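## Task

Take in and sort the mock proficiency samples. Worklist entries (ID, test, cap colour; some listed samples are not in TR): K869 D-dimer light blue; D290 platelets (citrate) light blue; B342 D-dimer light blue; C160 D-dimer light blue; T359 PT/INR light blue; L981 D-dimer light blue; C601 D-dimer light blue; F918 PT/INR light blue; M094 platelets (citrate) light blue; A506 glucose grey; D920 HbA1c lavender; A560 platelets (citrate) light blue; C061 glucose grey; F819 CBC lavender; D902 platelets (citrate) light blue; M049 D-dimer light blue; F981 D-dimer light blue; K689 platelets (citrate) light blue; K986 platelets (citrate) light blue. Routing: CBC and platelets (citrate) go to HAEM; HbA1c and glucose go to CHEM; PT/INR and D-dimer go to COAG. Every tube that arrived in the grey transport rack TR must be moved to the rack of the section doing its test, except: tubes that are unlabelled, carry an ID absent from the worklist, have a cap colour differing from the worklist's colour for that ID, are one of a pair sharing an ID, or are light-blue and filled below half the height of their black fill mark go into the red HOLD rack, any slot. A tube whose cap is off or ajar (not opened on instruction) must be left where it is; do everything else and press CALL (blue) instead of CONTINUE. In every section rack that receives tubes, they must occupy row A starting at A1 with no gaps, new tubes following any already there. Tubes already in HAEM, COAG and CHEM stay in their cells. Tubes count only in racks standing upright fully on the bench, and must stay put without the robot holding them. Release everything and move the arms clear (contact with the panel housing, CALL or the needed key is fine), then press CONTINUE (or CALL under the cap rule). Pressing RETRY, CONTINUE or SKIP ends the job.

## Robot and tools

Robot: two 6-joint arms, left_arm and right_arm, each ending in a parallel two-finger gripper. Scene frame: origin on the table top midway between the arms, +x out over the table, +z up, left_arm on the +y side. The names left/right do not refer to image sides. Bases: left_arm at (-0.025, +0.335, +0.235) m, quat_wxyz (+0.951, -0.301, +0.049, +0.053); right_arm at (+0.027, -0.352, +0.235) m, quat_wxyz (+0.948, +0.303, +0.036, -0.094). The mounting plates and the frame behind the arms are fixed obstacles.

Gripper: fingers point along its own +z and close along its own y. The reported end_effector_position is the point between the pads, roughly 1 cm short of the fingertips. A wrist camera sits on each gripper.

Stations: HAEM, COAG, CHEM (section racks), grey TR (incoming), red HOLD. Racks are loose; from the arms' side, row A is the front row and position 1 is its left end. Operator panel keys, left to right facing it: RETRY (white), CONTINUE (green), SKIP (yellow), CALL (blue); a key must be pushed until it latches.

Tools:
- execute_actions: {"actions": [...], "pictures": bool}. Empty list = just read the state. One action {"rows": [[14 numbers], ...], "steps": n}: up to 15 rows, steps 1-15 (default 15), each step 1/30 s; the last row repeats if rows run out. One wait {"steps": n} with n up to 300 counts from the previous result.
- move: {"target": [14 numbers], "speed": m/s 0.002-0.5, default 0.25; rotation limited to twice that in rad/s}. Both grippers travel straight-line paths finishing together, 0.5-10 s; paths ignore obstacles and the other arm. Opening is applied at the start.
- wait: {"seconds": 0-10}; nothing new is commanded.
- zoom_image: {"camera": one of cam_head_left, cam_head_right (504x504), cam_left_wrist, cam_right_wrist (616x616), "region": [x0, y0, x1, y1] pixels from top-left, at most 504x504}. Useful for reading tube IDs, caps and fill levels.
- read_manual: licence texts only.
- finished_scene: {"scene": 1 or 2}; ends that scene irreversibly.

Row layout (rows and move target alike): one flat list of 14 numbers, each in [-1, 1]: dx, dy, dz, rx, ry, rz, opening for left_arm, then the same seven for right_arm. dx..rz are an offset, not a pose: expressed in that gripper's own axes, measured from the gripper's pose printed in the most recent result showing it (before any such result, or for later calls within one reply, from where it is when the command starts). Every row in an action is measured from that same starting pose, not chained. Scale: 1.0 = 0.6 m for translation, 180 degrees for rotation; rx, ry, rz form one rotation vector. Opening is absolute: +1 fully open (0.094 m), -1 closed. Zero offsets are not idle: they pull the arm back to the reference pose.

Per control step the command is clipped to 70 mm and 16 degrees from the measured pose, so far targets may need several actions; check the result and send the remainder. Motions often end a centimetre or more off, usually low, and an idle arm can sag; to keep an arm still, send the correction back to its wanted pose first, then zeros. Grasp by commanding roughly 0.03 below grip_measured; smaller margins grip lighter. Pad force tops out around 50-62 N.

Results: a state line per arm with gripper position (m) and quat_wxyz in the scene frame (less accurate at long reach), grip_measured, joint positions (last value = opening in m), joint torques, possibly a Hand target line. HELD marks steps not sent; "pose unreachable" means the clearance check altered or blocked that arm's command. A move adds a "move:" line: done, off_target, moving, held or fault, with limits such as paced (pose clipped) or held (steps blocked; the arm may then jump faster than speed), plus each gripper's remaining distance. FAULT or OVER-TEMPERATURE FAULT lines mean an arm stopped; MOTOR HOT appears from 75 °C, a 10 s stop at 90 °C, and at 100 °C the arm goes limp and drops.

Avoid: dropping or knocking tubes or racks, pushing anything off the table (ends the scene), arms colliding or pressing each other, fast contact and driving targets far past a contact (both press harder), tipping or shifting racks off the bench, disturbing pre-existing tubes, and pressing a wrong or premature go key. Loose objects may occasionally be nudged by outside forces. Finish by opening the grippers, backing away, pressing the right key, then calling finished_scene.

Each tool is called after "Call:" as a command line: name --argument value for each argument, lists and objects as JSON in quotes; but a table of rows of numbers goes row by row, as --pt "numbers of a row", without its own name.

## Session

Call:
execute_actions --actions '[]'

Scene clock: 0.00 s of 15600.00 s.
left_arm: end_effector_position=(+0.3025, +0.0611, +0.2942) grip_measured=+1.000 end_effector_quat_wxyz=(+0.000, +0.989, +0.090, +0.120) | right_arm: end_effector_position=(-0.0546, -0.6267, +0.1088) grip_measured=+1.000 end_effector_quat_wxyz=(+0.170, +0.705, +0.682, +0.092)
Joint positions: left_arm=[-1.039  2.71   1.987 -1.201 -0.62   1.994  0.094] | right_arm=[-2.05   1.498  0.677 -0.389 -0.752 -0.622  0.094]
Joint velocities: left_arm=[ 0.002 -0.002 -0.007  0.007  0.007 -0.007  0.   ] | right_arm=[ 0.002  0.002 -0.002 -0.037  0.007 -0.022  0.   ]
Joint torques (N m, as the arm reports them, + toward a larger angle): no reading
Hand target (left_arm): +0.300, +0.060, +0.298; +0.001, +0.989, +0.086, +0.119
Hand target (right_arm): -0.056, -0.630, +0.111; +0.174, +0.704, +0.683, +0.087

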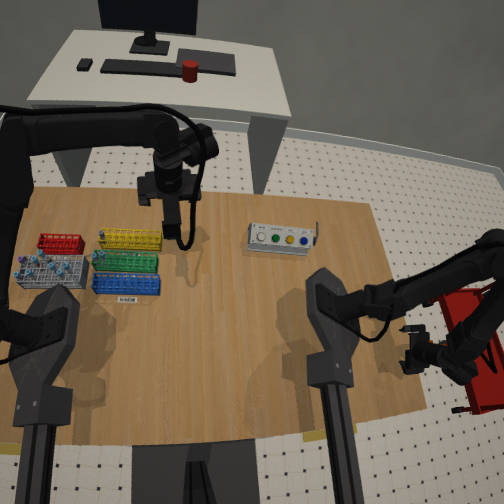

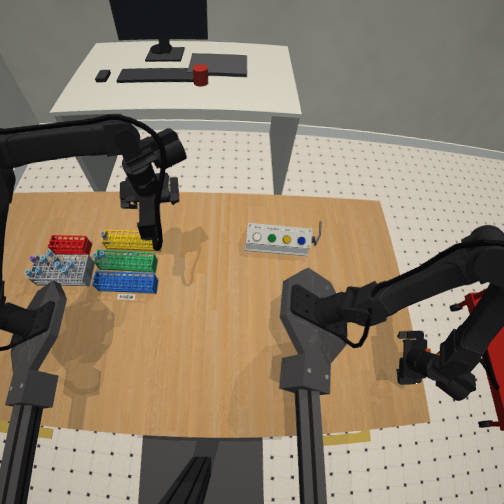

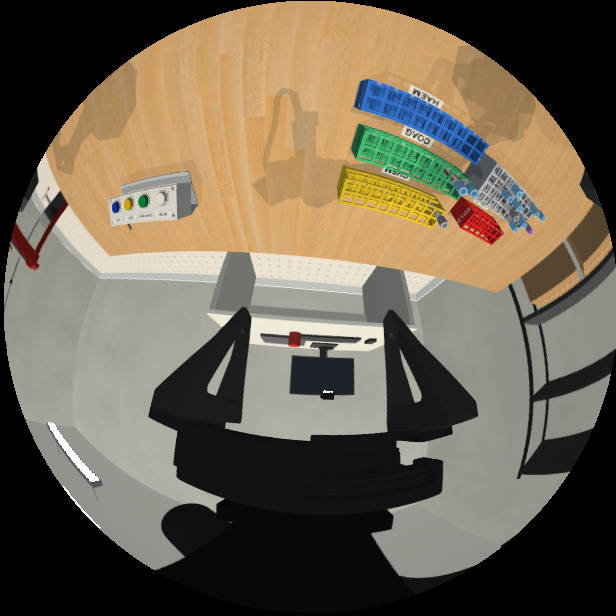

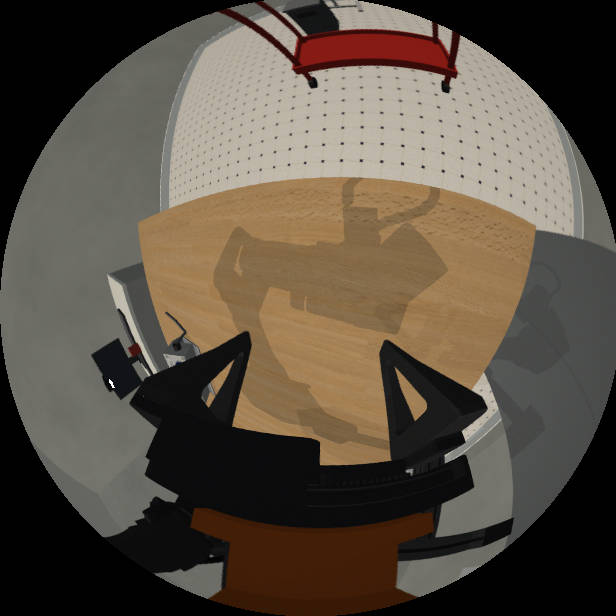

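Call:
zoom_image --camera "cam_head_right" --region '[15,220,125,300]'

Call:
move --target '[-0.063,-0.6,0.205,0.059,-0.059,-0.44,-0.4,0,0,0,0,0,0,1]' --speed 0.3

Call:
zoom_image --camera "cam_left_wrist" --region '[220,160,420,360]'

Region (15, 220, 125, 300) of cam_head_right's 504x504 image, scaled by 4.582, with more detail than that image has; it fills the top 367 rows of this view, and the rest is white.

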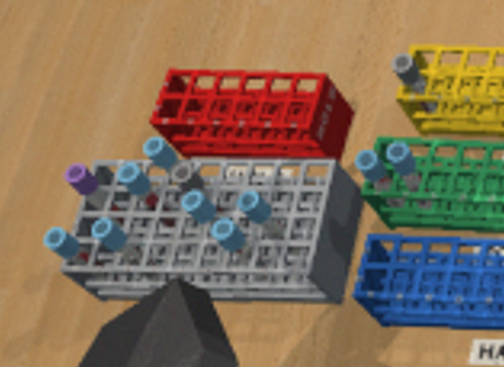

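Scene clock: 9.93 s of 15600.00 s.
left_arm: end_effector_position=(+0.2389, +0.4203, +0.1599) grip_measured=-0.398 end_effector_quat_wxyz=(-0.020, +0.707, +0.707, +0.007) | right_arm: end_effector_position=(-0.0546, -0.6267, +0.1088) grip_measured=+1.000 end_effector_quat_wxyz=(+0.170, +0.705, +0.682, +0.092)
Joint positions: left_arm=[-0.118  1.735  0.79  -0.579 -0.654  1.573  0.028] | right_arm=[-2.05   1.498  0.677 -0.389 -0.752 -0.622  0.094]
Joint velocities: left_arm=[ 0.007  0.007 -0.007 -0.037  0.037  0.081  0.001] | right_arm=[-0.002  0.002  0.012  0.037 -0.007 -0.051  0.   ]
Joint torques (N m, as the arm reports them, + toward a larger angle): left_arm=[-3.97 -6.71  2.03  0.35  0.15  0.09] | right_arm=[-1.57 -5.06  2.29 -0.12 -0.16 -0.01]
Hand target (left_arm): +0.238, +0.417, +0.162; -0.006, +0.707, +0.707, +0.004
Hand target (right_arm): -0.055, -0.627, +0.109; +0.170, +0.705, +0.682, +0.092
Off the commanded pose (left_arm): 0.012 m, 2 deg.
Off the commanded pose (right_arm): 0.000 m, 0 deg.
After step 90, 4.13 s passed at rest.
move: off_target (left_arm)

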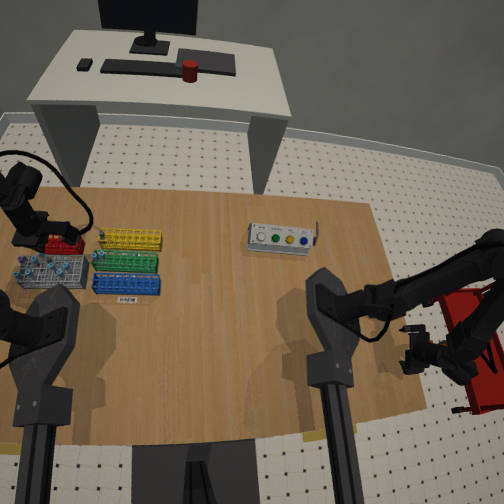

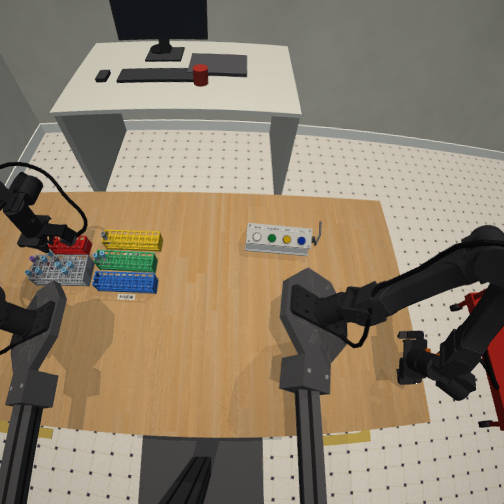

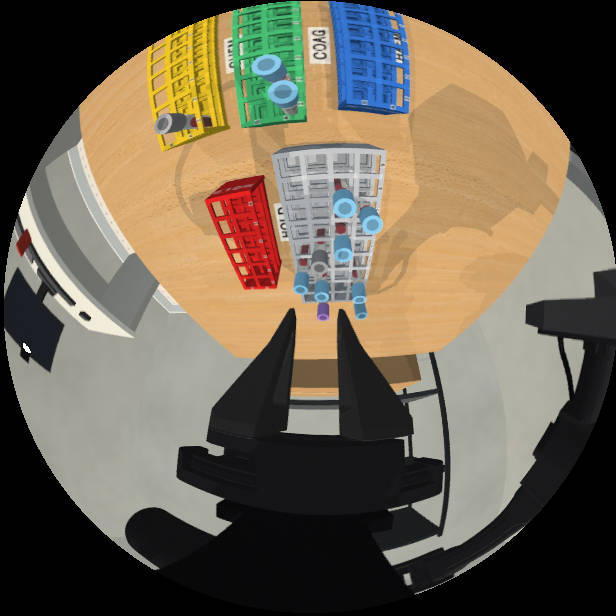

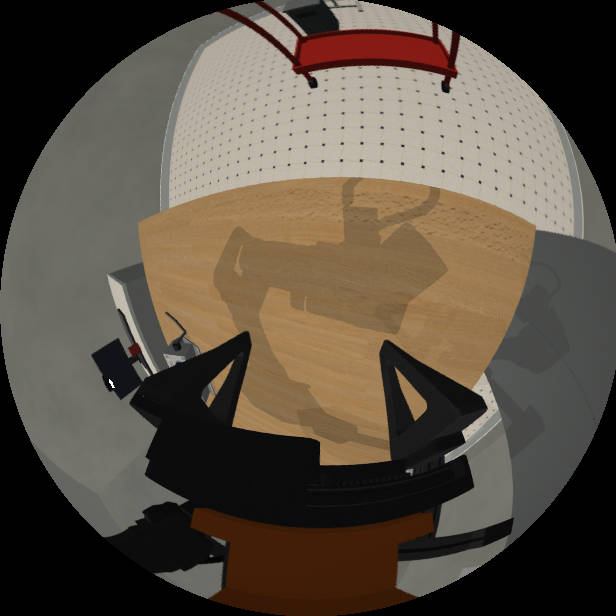

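Region (220, 160, 420, 360) of cam_left_wrist's 616x616 image, scaled by 2.520, with more detail than that image has.

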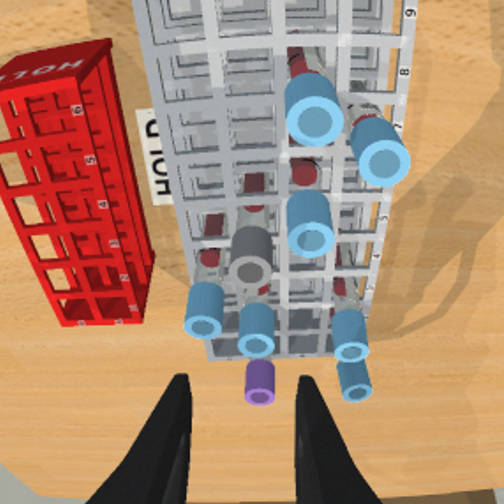

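Call:
move --target '[0.16,0,0.06,0,0,-0.99,-0.3,0,0,0,0,0,0,1]' --speed 0.5

Call:
zoom_image --camera "cam_left_wrist" --region '[220,200,400,380]'

Scene clock: 17.73 s of 15600.00 s.
left_arm: end_effector_position=(+0.2282, +0.5089, +0.1218) grip_measured=-0.302 end_effector_quat_wxyz=(-0.013, -0.681, +0.731, +0.027) | right_arm: end_effector_position=(-0.0546, -0.6267, +0.1088) grip_measured=+1.000 end_effector_quat_wxyz=(+0.170, +0.705, +0.682, +0.092)
Joint positions: left_arm=[ 0.245  1.681  0.823 -0.455 -0.59  -1.084  0.033] | right_arm=[-2.05   1.498  0.677 -0.389 -0.752 -0.622  0.094]
Joint velocities: left_arm=[-0.007 -0.032 -0.002  0.007  0.022 -0.081 -0.   ] | right_arm=[-0.012 -0.007  0.002  0.037 -0.081  0.066  0.   ]
Joint torques (N m, as the arm reports them, + toward a larger angle): left_arm=[-3.31 -7.11  4.24  0.39 -0.07 -0.04] | right_arm=[-1.53 -4.98  2.35 -0.11 -0.18 -0.01]
Hand target (left_arm): +0.239, +0.519, +0.127; -0.006, +0.695, -0.719, -0.022
Hand target (right_arm): -0.055, -0.627, +0.109; +0.170, +0.705, +0.682, +0.092
Off the commanded pose (left_arm): 0.015 m, 3 deg.
Off the commanded pose (right_arm): 0.000 m, 0 deg.
After step 90, 0.97 s passed at rest.
move: off_target (left_arm)

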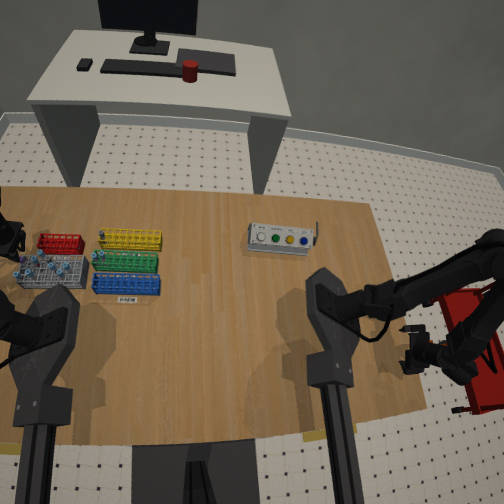

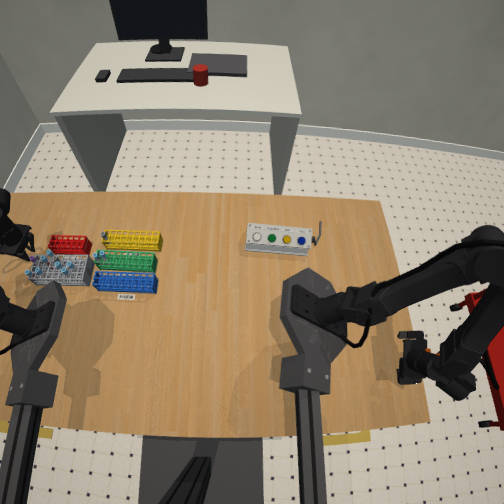

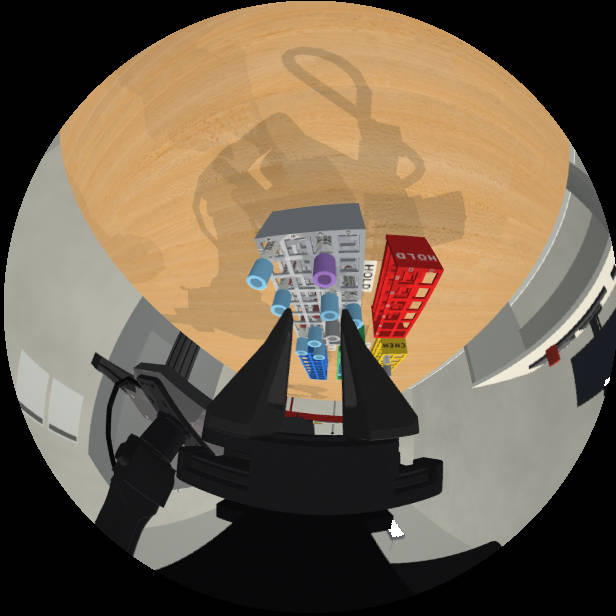

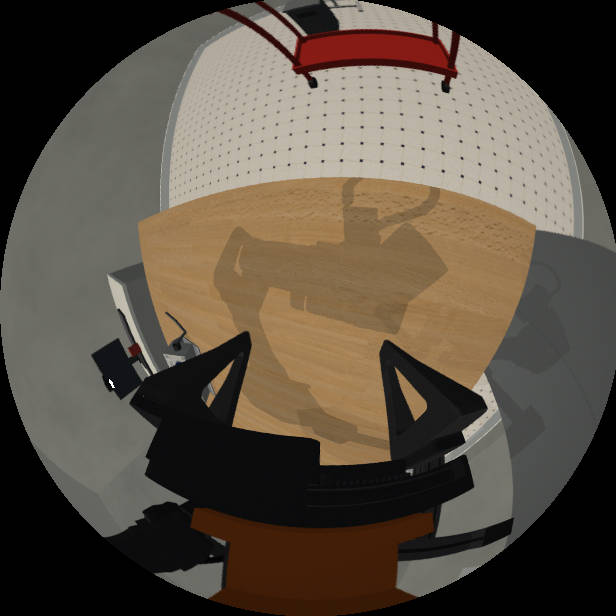

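Region (220, 200, 400, 380) of cam_left_wrist's 616x616 image, scaled by 2.800, with more detail than that image has.

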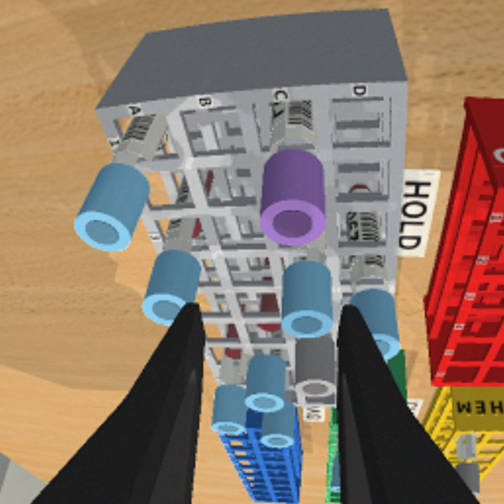

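Call:
move --target '[-0.022,0,0.03,0.018,0.012,-0.25,-0.3,0,0,0,0,0,0,1]' --speed 0.3

Call:
zoom_image --camera "cam_left_wrist" --region '[200,200,380,380]'

Scene clock: 25.17 s of 15600.00 s.
left_arm: end_effector_position=(+0.2324, +0.5237, +0.1052) grip_measured=-0.302 end_effector_quat_wxyz=(-0.004, +0.907, -0.421, +0.004) | right_arm: end_effector_position=(-0.0546, -0.6267, +0.1088) grip_measured=+1.000 end_effector_quat_wxyz=(+0.170, +0.705, +0.682, +0.092)
Joint positions: left_arm=[ 0.337  1.681  0.795 -0.314 -0.515 -1.724  0.033] | right_arm=[-2.05   1.498  0.677 -0.389 -0.752 -0.622  0.094]
Joint velocities: left_arm=[-0.012  0.012  0.002 -0.022 -0.037 -0.022  0.   ] | right_arm=[-0.012  0.002 -0.002 -0.066 -0.022 -0.066  0.   ]
Joint torques (N m, as the arm reports them, + toward a larger angle): left_arm=[-2.88 -7.03  1.39  0.39 -0.03 -0.06] | right_arm=[-1.51 -5.04  2.28 -0.14 -0.18 -0.01]
Hand target (left_arm): +0.228, +0.523, +0.104; -0.003, +0.910, -0.415, +0.002
Hand target (right_arm): -0.055, -0.627, +0.109; +0.170, +0.705, +0.682, +0.092
Off the commanded pose (left_arm): 0.005 m, 1 deg.
Off the commanded pose (right_arm): 0.000 m, 0 deg.
After step 90, 2.53 s passed at rest.
move: done

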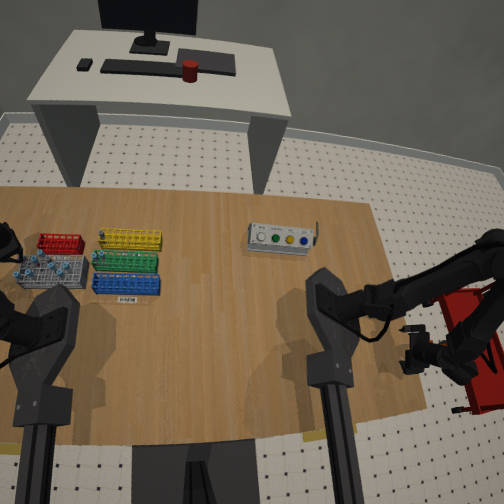

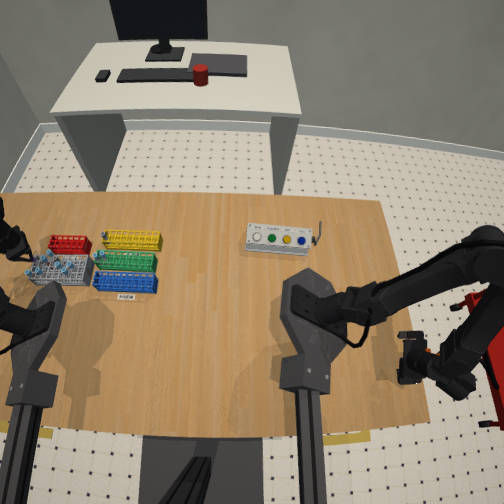

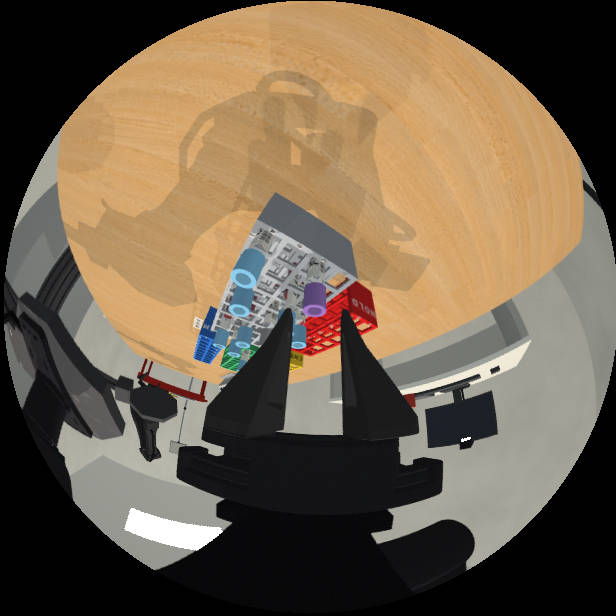

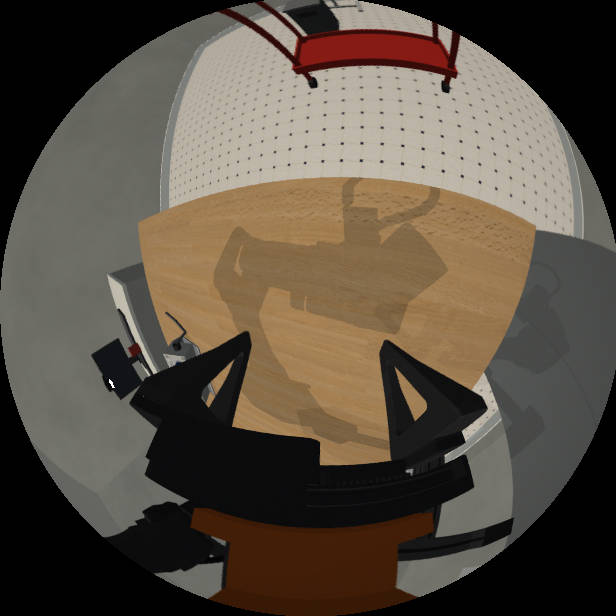

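Region (200, 200, 380, 380) of cam_left_wrist's 616x616 image, scaled by 2.800, with more detail than that image has.

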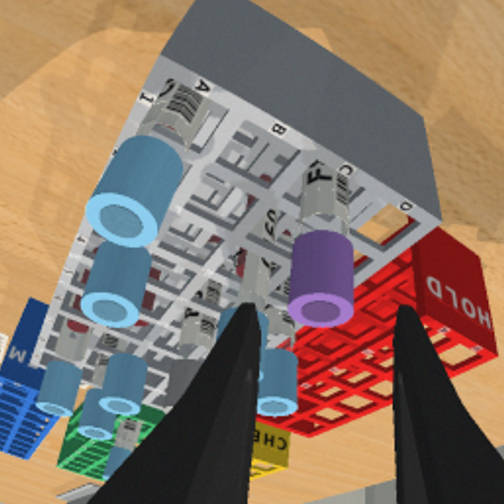

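Call:
move --target '[0,0.019,0.055,0,0,0,-0.3,0,0,0,0,0,0,1]' --speed 0.05

Call:
execute_actions --actions '[{"rows":[[0,0,0,0,0,0,-0.71,0,0,0,0,0,0,1]],"steps":10}]' --pictures false

Call:
move --target '[0,-0.012,-0.185,0,0,0.24,-0.71,0,0,0,0,0,0,1]' --speed 0.25

Call:
zoom_image --camera "cam_left_wrist" --region '[260,230,380,350]'

Scene clock: 32.27 s of 15600.00 s.
left_arm: end_effector_position=(+0.2307, +0.5225, +0.0785) grip_measured=-0.302 end_effector_quat_wxyz=(-0.013, +0.910, -0.415, +0.010) | right_arm: end_effector_position=(-0.0546, -0.6267, +0.1088) grip_measured=+1.000 end_effector_quat_wxyz=(+0.170, +0.705, +0.682, +0.092)
Joint positions: left_arm=[ 0.384  1.753  0.75  -0.148 -0.496 -1.674  0.033] | right_arm=[-2.05   1.498  0.677 -0.389 -0.752 -0.622  0.094]
Joint velocities: left_arm=[ 0.007  0.007  0.002 -0.022  0.037 -0.081  0.   ] | right_arm=[-0.007 -0.002 -0.002 -0.037 -0.022  0.007  0.   ]
Joint torques (N m, as the arm reports them, + toward a larger angle): left_arm=[-2.97 -5.26  0.91  0.47 -0.02  0.  ] | right_arm=[-1.6  -5.02  2.27 -0.12 -0.17 -0.04]
Hand target (left_arm): +0.223, +0.516, +0.072; -0.004, +0.907, -0.421, +0.003
Hand target (right_arm): -0.055, -0.627, +0.109; +0.170, +0.705, +0.682, +0.092
Off the commanded pose (left_arm): 0.011 m, 1 deg.
Off the commanded pose (right_arm): 0.000 m, 0 deg.
After step 90, 2.90 s passed at rest.
move: off_target (left_arm)

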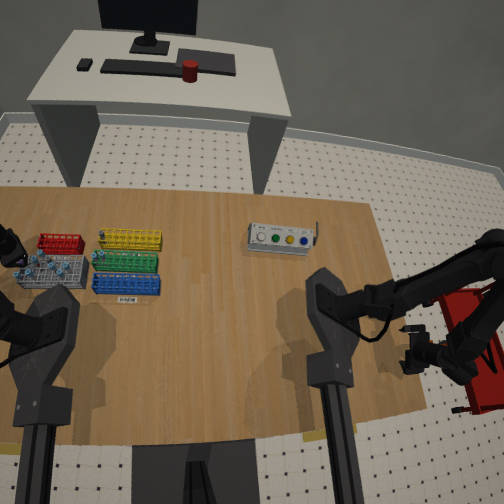

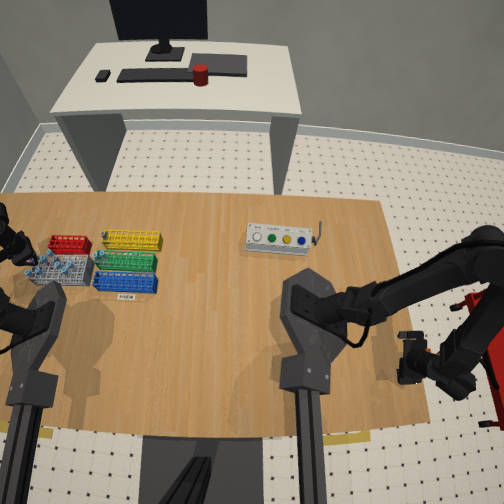

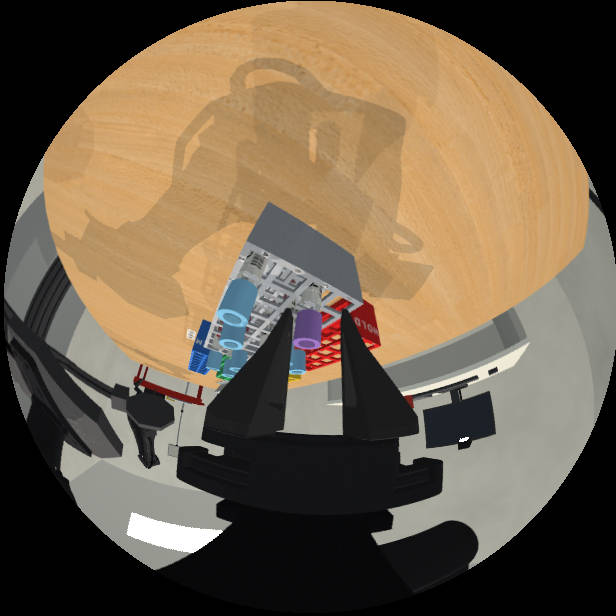

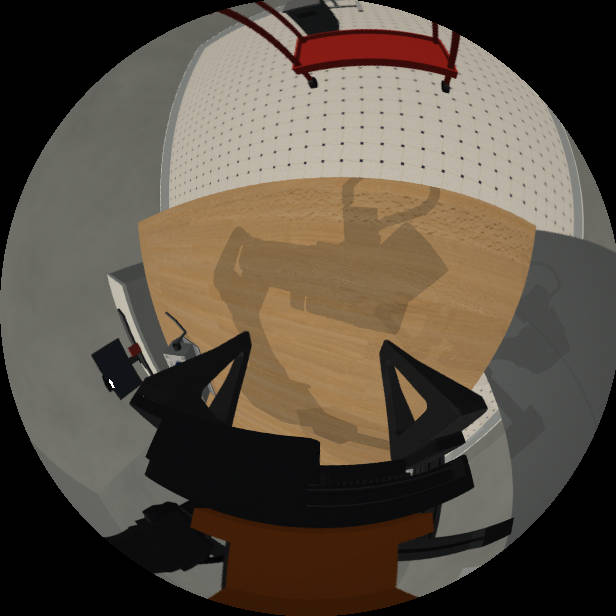

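Scene clock: 32.60 s of 15600.00 s.
left_arm: end_effector_position=(+0.2308, +0.5224, +0.0785) grip_measured=-0.697 end_effector_quat_wxyz=(-0.013, +0.910, -0.415, +0.010) | right_arm: end_effector_position=(-0.0546, -0.6267, +0.1088) grip_measured=+1.000 end_effector_quat_wxyz=(+0.170, +0.705, +0.682, +0.092)
Joint positions: left_arm=[ 0.384  1.753  0.75  -0.148 -0.495 -1.674  0.014] | right_arm=[-2.05   1.498  0.677 -0.389 -0.752 -0.622  0.094]
Joint velocities: left_arm=[ 0.012  0.002 -0.007 -0.037  0.022  0.037  0.001] | right_arm=[-0.002  0.007 -0.007  0.007 -0.007 -0.007  0.   ]
Joint torques (N m, as the arm reports them, + toward a larger angle): left_arm=[-3.45 -6.64  2.07  0.34 -0.02  0.01] | right_arm=[-1.63 -5.09  2.29 -0.11 -0.16  0.  ]
Hand target (left_arm): +0.231, +0.522, +0.079; -0.013, +0.910, -0.415, +0.010
Hand target (right_arm): -0.055, -0.627, +0.109; +0.170, +0.705, +0.682, +0.092
Off the commanded pose (left_arm): 0.000 m, 0 deg.
Off the commanded pose (right_arm): 0.000 m, 0 deg.
Steps of this call (steps 1 to 10: all 10 steps of this action). Readings (end_effector_position):
1: left_arm (+0.2307, +0.5225, +0.0785) | right_arm (-0.0546, -0.6267, +0.1088)
2: left_arm (+0.2307, +0.5225, +0.0785) | right_arm (-0.0546, -0.6267, +0.1088)
4: left_arm (+0.2308, +0.5224, +0.0785) | right_arm (-0.0546, -0.6267, +0.1088)
8: left_arm (+0.2308, +0.5224, +0.0785) | right_arm (-0.0546, -0.6267, +0.1088)
10: the state above

Scene clock: 34.97 s of 15600.00 s.
left_arm: end_effector_position=(+0.2288, +0.5201, +0.1794) grip_measured=-0.697 end_effector_quat_wxyz=(+0.000, -0.697, +0.717, -0.008) | right_arm: end_effector_position=(-0.0546, -0.6267, +0.1088) grip_measured=+1.000 end_effector_quat_wxyz=(+0.170, +0.705, +0.682, +0.092)
Joint positions: left_arm=[ 0.195  1.482  0.874 -0.676 -0.546 -1.153  0.014] | right_arm=[-2.05   1.498  0.677 -0.389 -0.752 -0.622  0.094]
Joint velocities: left_arm=[ 0.002 -0.007 -0.002 -0.125 -0.007 -0.066  0.   ] | right_arm=[ 0.002 -0.002 -0.022  0.022 -0.095  0.007  0.   ]
Joint torques (N m, as the arm reports them, + toward a larger angle): left_arm=[-4.66 -6.88  5.21  0.07 -0.23  0.06] | right_arm=[-1.53 -4.99  2.32 -0.12 -0.18 -0.02]
Hand target (left_arm): +0.234, +0.526, +0.190; -0.016, +0.693, -0.721, +0.006
Hand target (right_arm): -0.055, -0.627, +0.109; +0.170, +0.705, +0.682, +0.092
Off the commanded pose (left_arm): 0.012 m, 2 deg.
Off the commanded pose (right_arm): 0.000 m, 0 deg.
move: off_target (left_arm)

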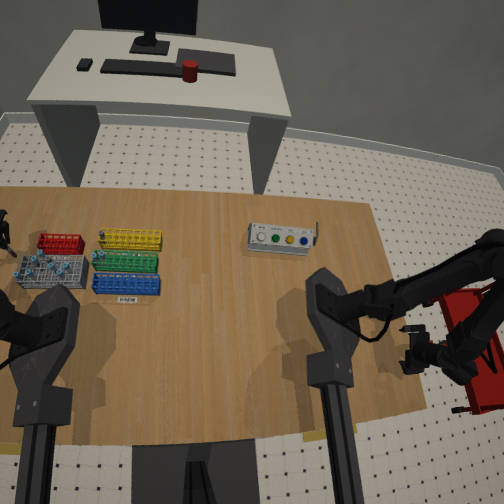

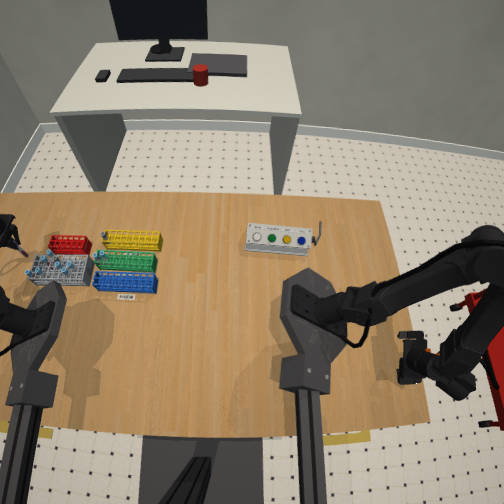

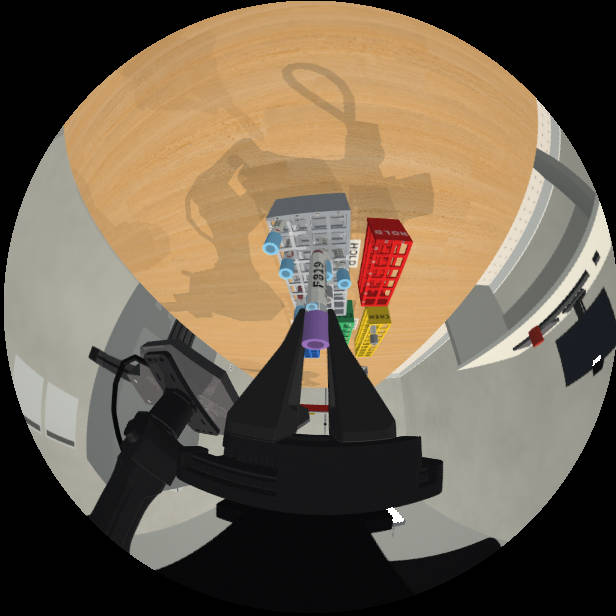

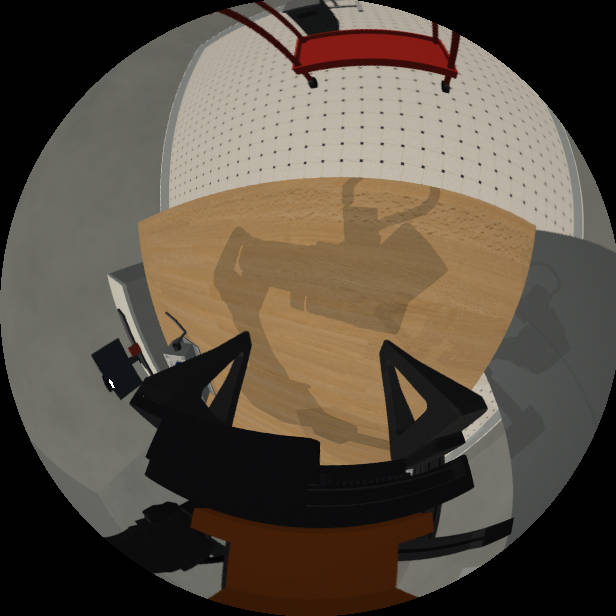

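Region (260, 230, 380, 350) of cam_left_wrist's 616x616 image, scaled by 4.200, with more detail than that image has.

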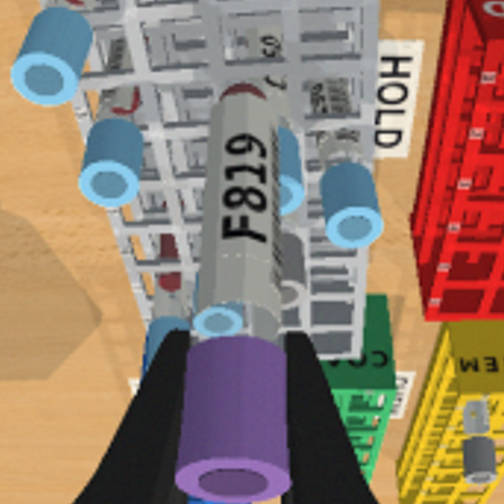

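F819 goes to HAEM A1.

Call:
move --target '[0.40,0.06,-0.01,0,0,0.99,-0.71,0,0,0,0,0,0,1]' --speed 0.5

Call:
move --target '[0,-0.025,0.095,0,0,0.01,-0.71,0,0,0,0,0,0,1]' --speed 0.1

Call:
zoom_image --camera "cam_left_wrist" --region '[220,190,380,350]'

Scene clock: 42.70 s of 15600.00 s.
left_arm: end_effector_position=(+0.1764, +0.2892, +0.1882) grip_measured=-0.697 end_effector_quat_wxyz=(-0.000, +0.702, +0.712, +0.005) | right_arm: end_effector_position=(-0.0546, -0.6267, +0.1088) grip_measured=+1.000 end_effector_quat_wxyz=(+0.170, +0.705, +0.682, +0.092)
Joint positions: left_arm=[-0.667  1.902  0.684 -0.653 -0.56   0.916  0.014] | right_arm=[-2.05   1.498  0.677 -0.389 -0.752 -0.622  0.094]
Joint velocities: left_arm=[ 0.022  0.002 -0.007 -0.022 -0.007 -0.007 -0.   ] | right_arm=[-0.017 -0.017  0.017 -0.037 -0.051  0.007  0.   ]
Joint torques (N m, as the arm reports them, + toward a larger angle): left_arm=[-4.75 -3.12  5.16  0.45  0.11  0.08] | right_arm=[-1.53 -5.14  2.27 -0.14 -0.16  0.  ]
Hand target (left_arm): +0.182, +0.278, +0.191; +0.014, +0.706, +0.708, -0.001
Hand target (right_arm): -0.055, -0.627, +0.109; +0.170, +0.705, +0.682, +0.092
Off the commanded pose (left_arm): 0.013 m, 1 deg.
Off the commanded pose (right_arm): 0.000 m, 0 deg.
After step 90, 0.93 s passed at rest.
move: off_target (left_arm)

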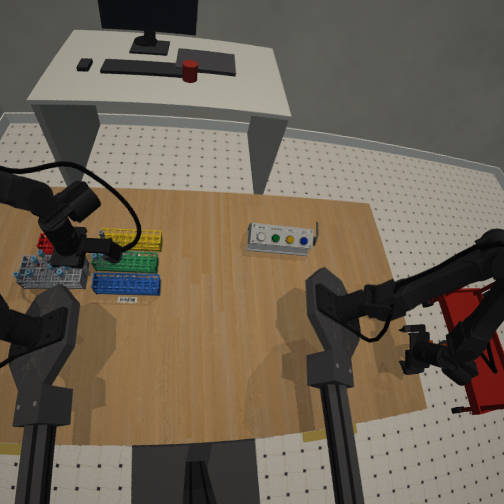

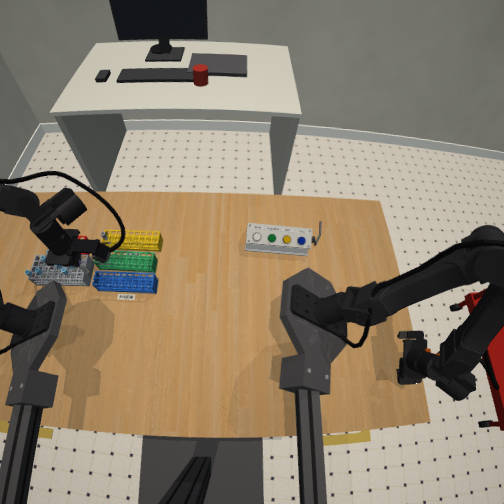

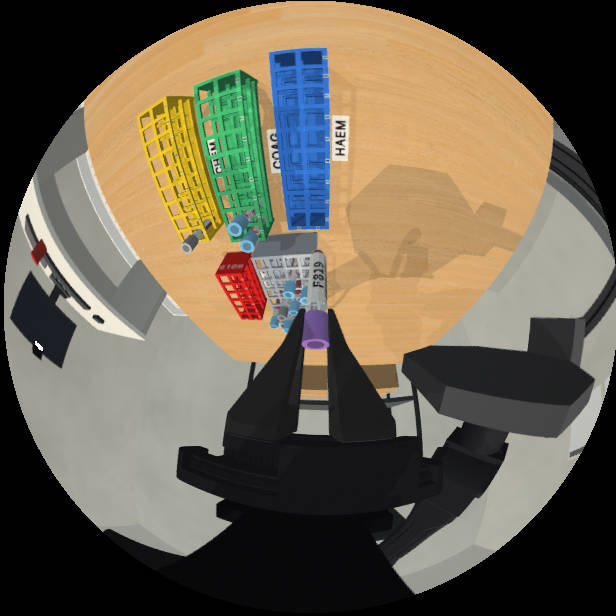

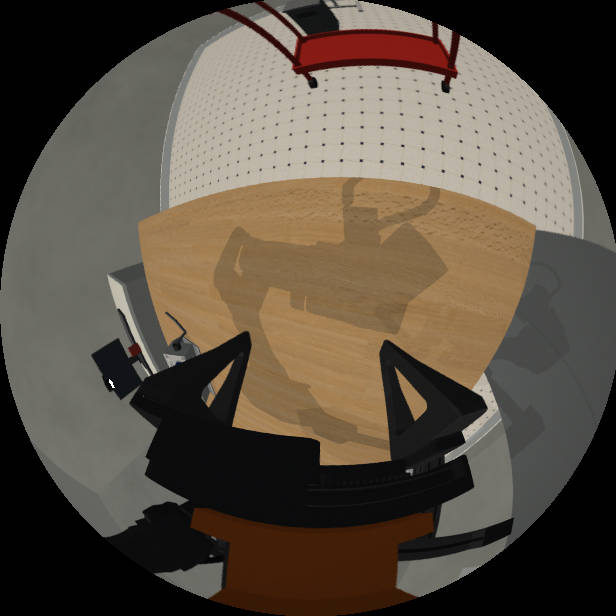

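Scene clock: 43.93 s of 15600.00 s.
left_arm: end_effector_position=(+0.1675, +0.2884, +0.1366) grip_measured=-0.697 end_effector_quat_wxyz=(+0.007, +0.710, +0.704, +0.008) | right_arm: end_effector_position=(-0.0546, -0.6267, +0.1088) grip_measured=+1.000 end_effector_quat_wxyz=(+0.170, +0.705, +0.682, +0.092)
Joint positions: left_arm=[-0.563  2.025  0.552 -0.315 -0.589  1.068  0.014] | right_arm=[-2.05   1.498  0.677 -0.389 -0.752 -0.622  0.094]
Joint velocities: left_arm=[ 0.002  0.017 -0.017 -0.066 -0.081  0.081  0.   ] | right_arm=[-0.002  0.007 -0.007  0.007  0.095  0.037  0.   ]
Joint torques (N m, as the arm reports them, + toward a larger angle): left_arm=[-3.22 -3.28  1.4   0.49 -0.08  0.05] | right_arm=[-1.48 -5.04  2.27 -0.11 -0.17 -0.03]
Hand target (left_arm): +0.161, +0.290, +0.131; -0.001, +0.713, +0.701, +0.005
Hand target (right_arm): -0.055, -0.627, +0.109; +0.170, +0.705, +0.682, +0.092
Off the commanded pose (left_arm): 0.008 m, 1 deg.
Off the commanded pose (right_arm): 0.000 m, 0 deg.
move: done

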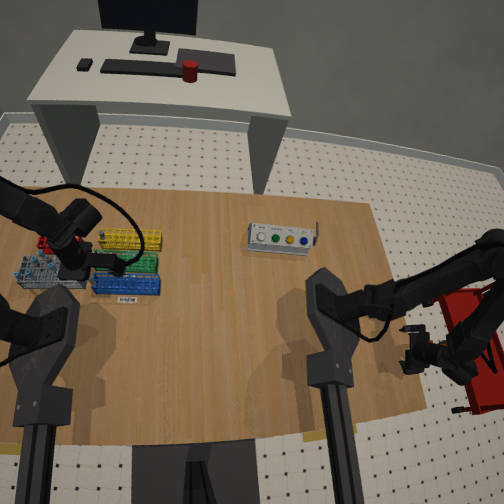

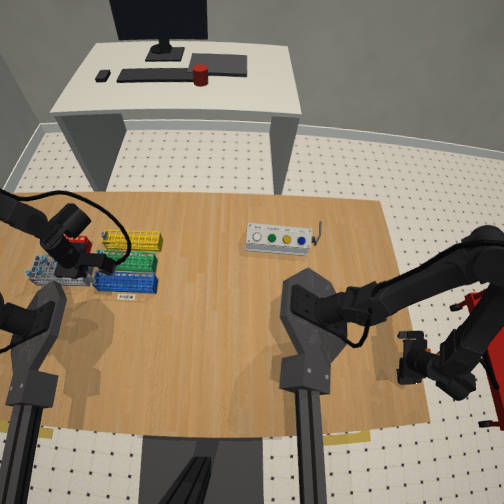

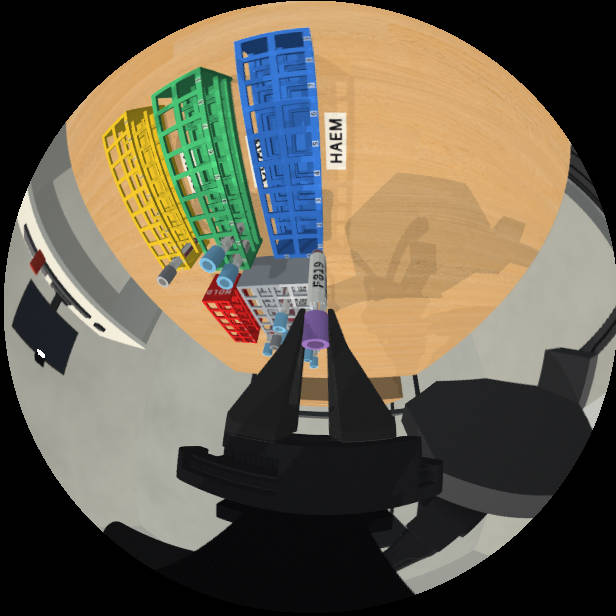

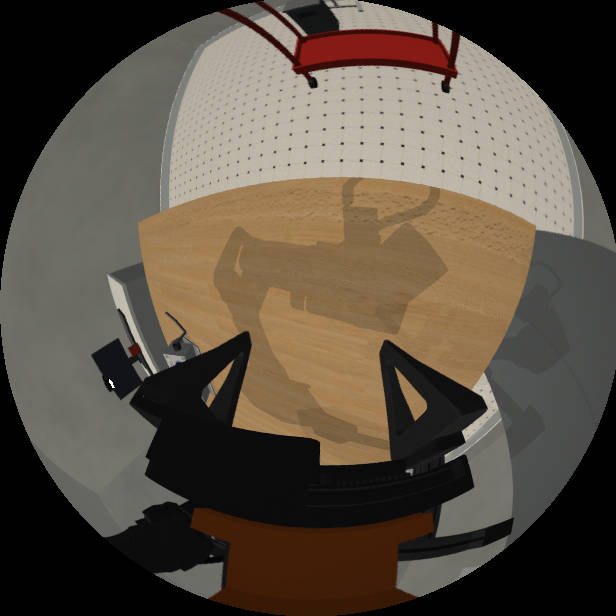

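Region (220, 190, 380, 350) of cam_left_wrist's 616x616 image, scaled by 3.150, with more detail than that image has.

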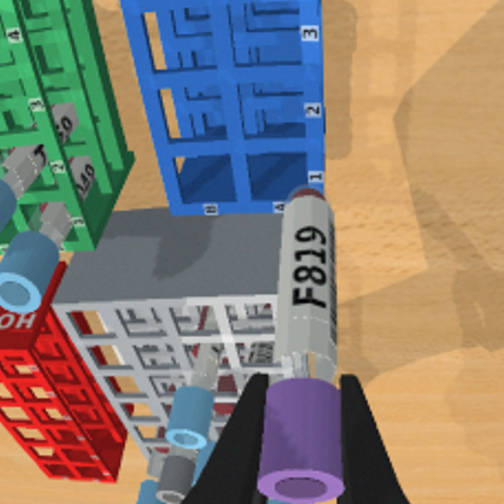

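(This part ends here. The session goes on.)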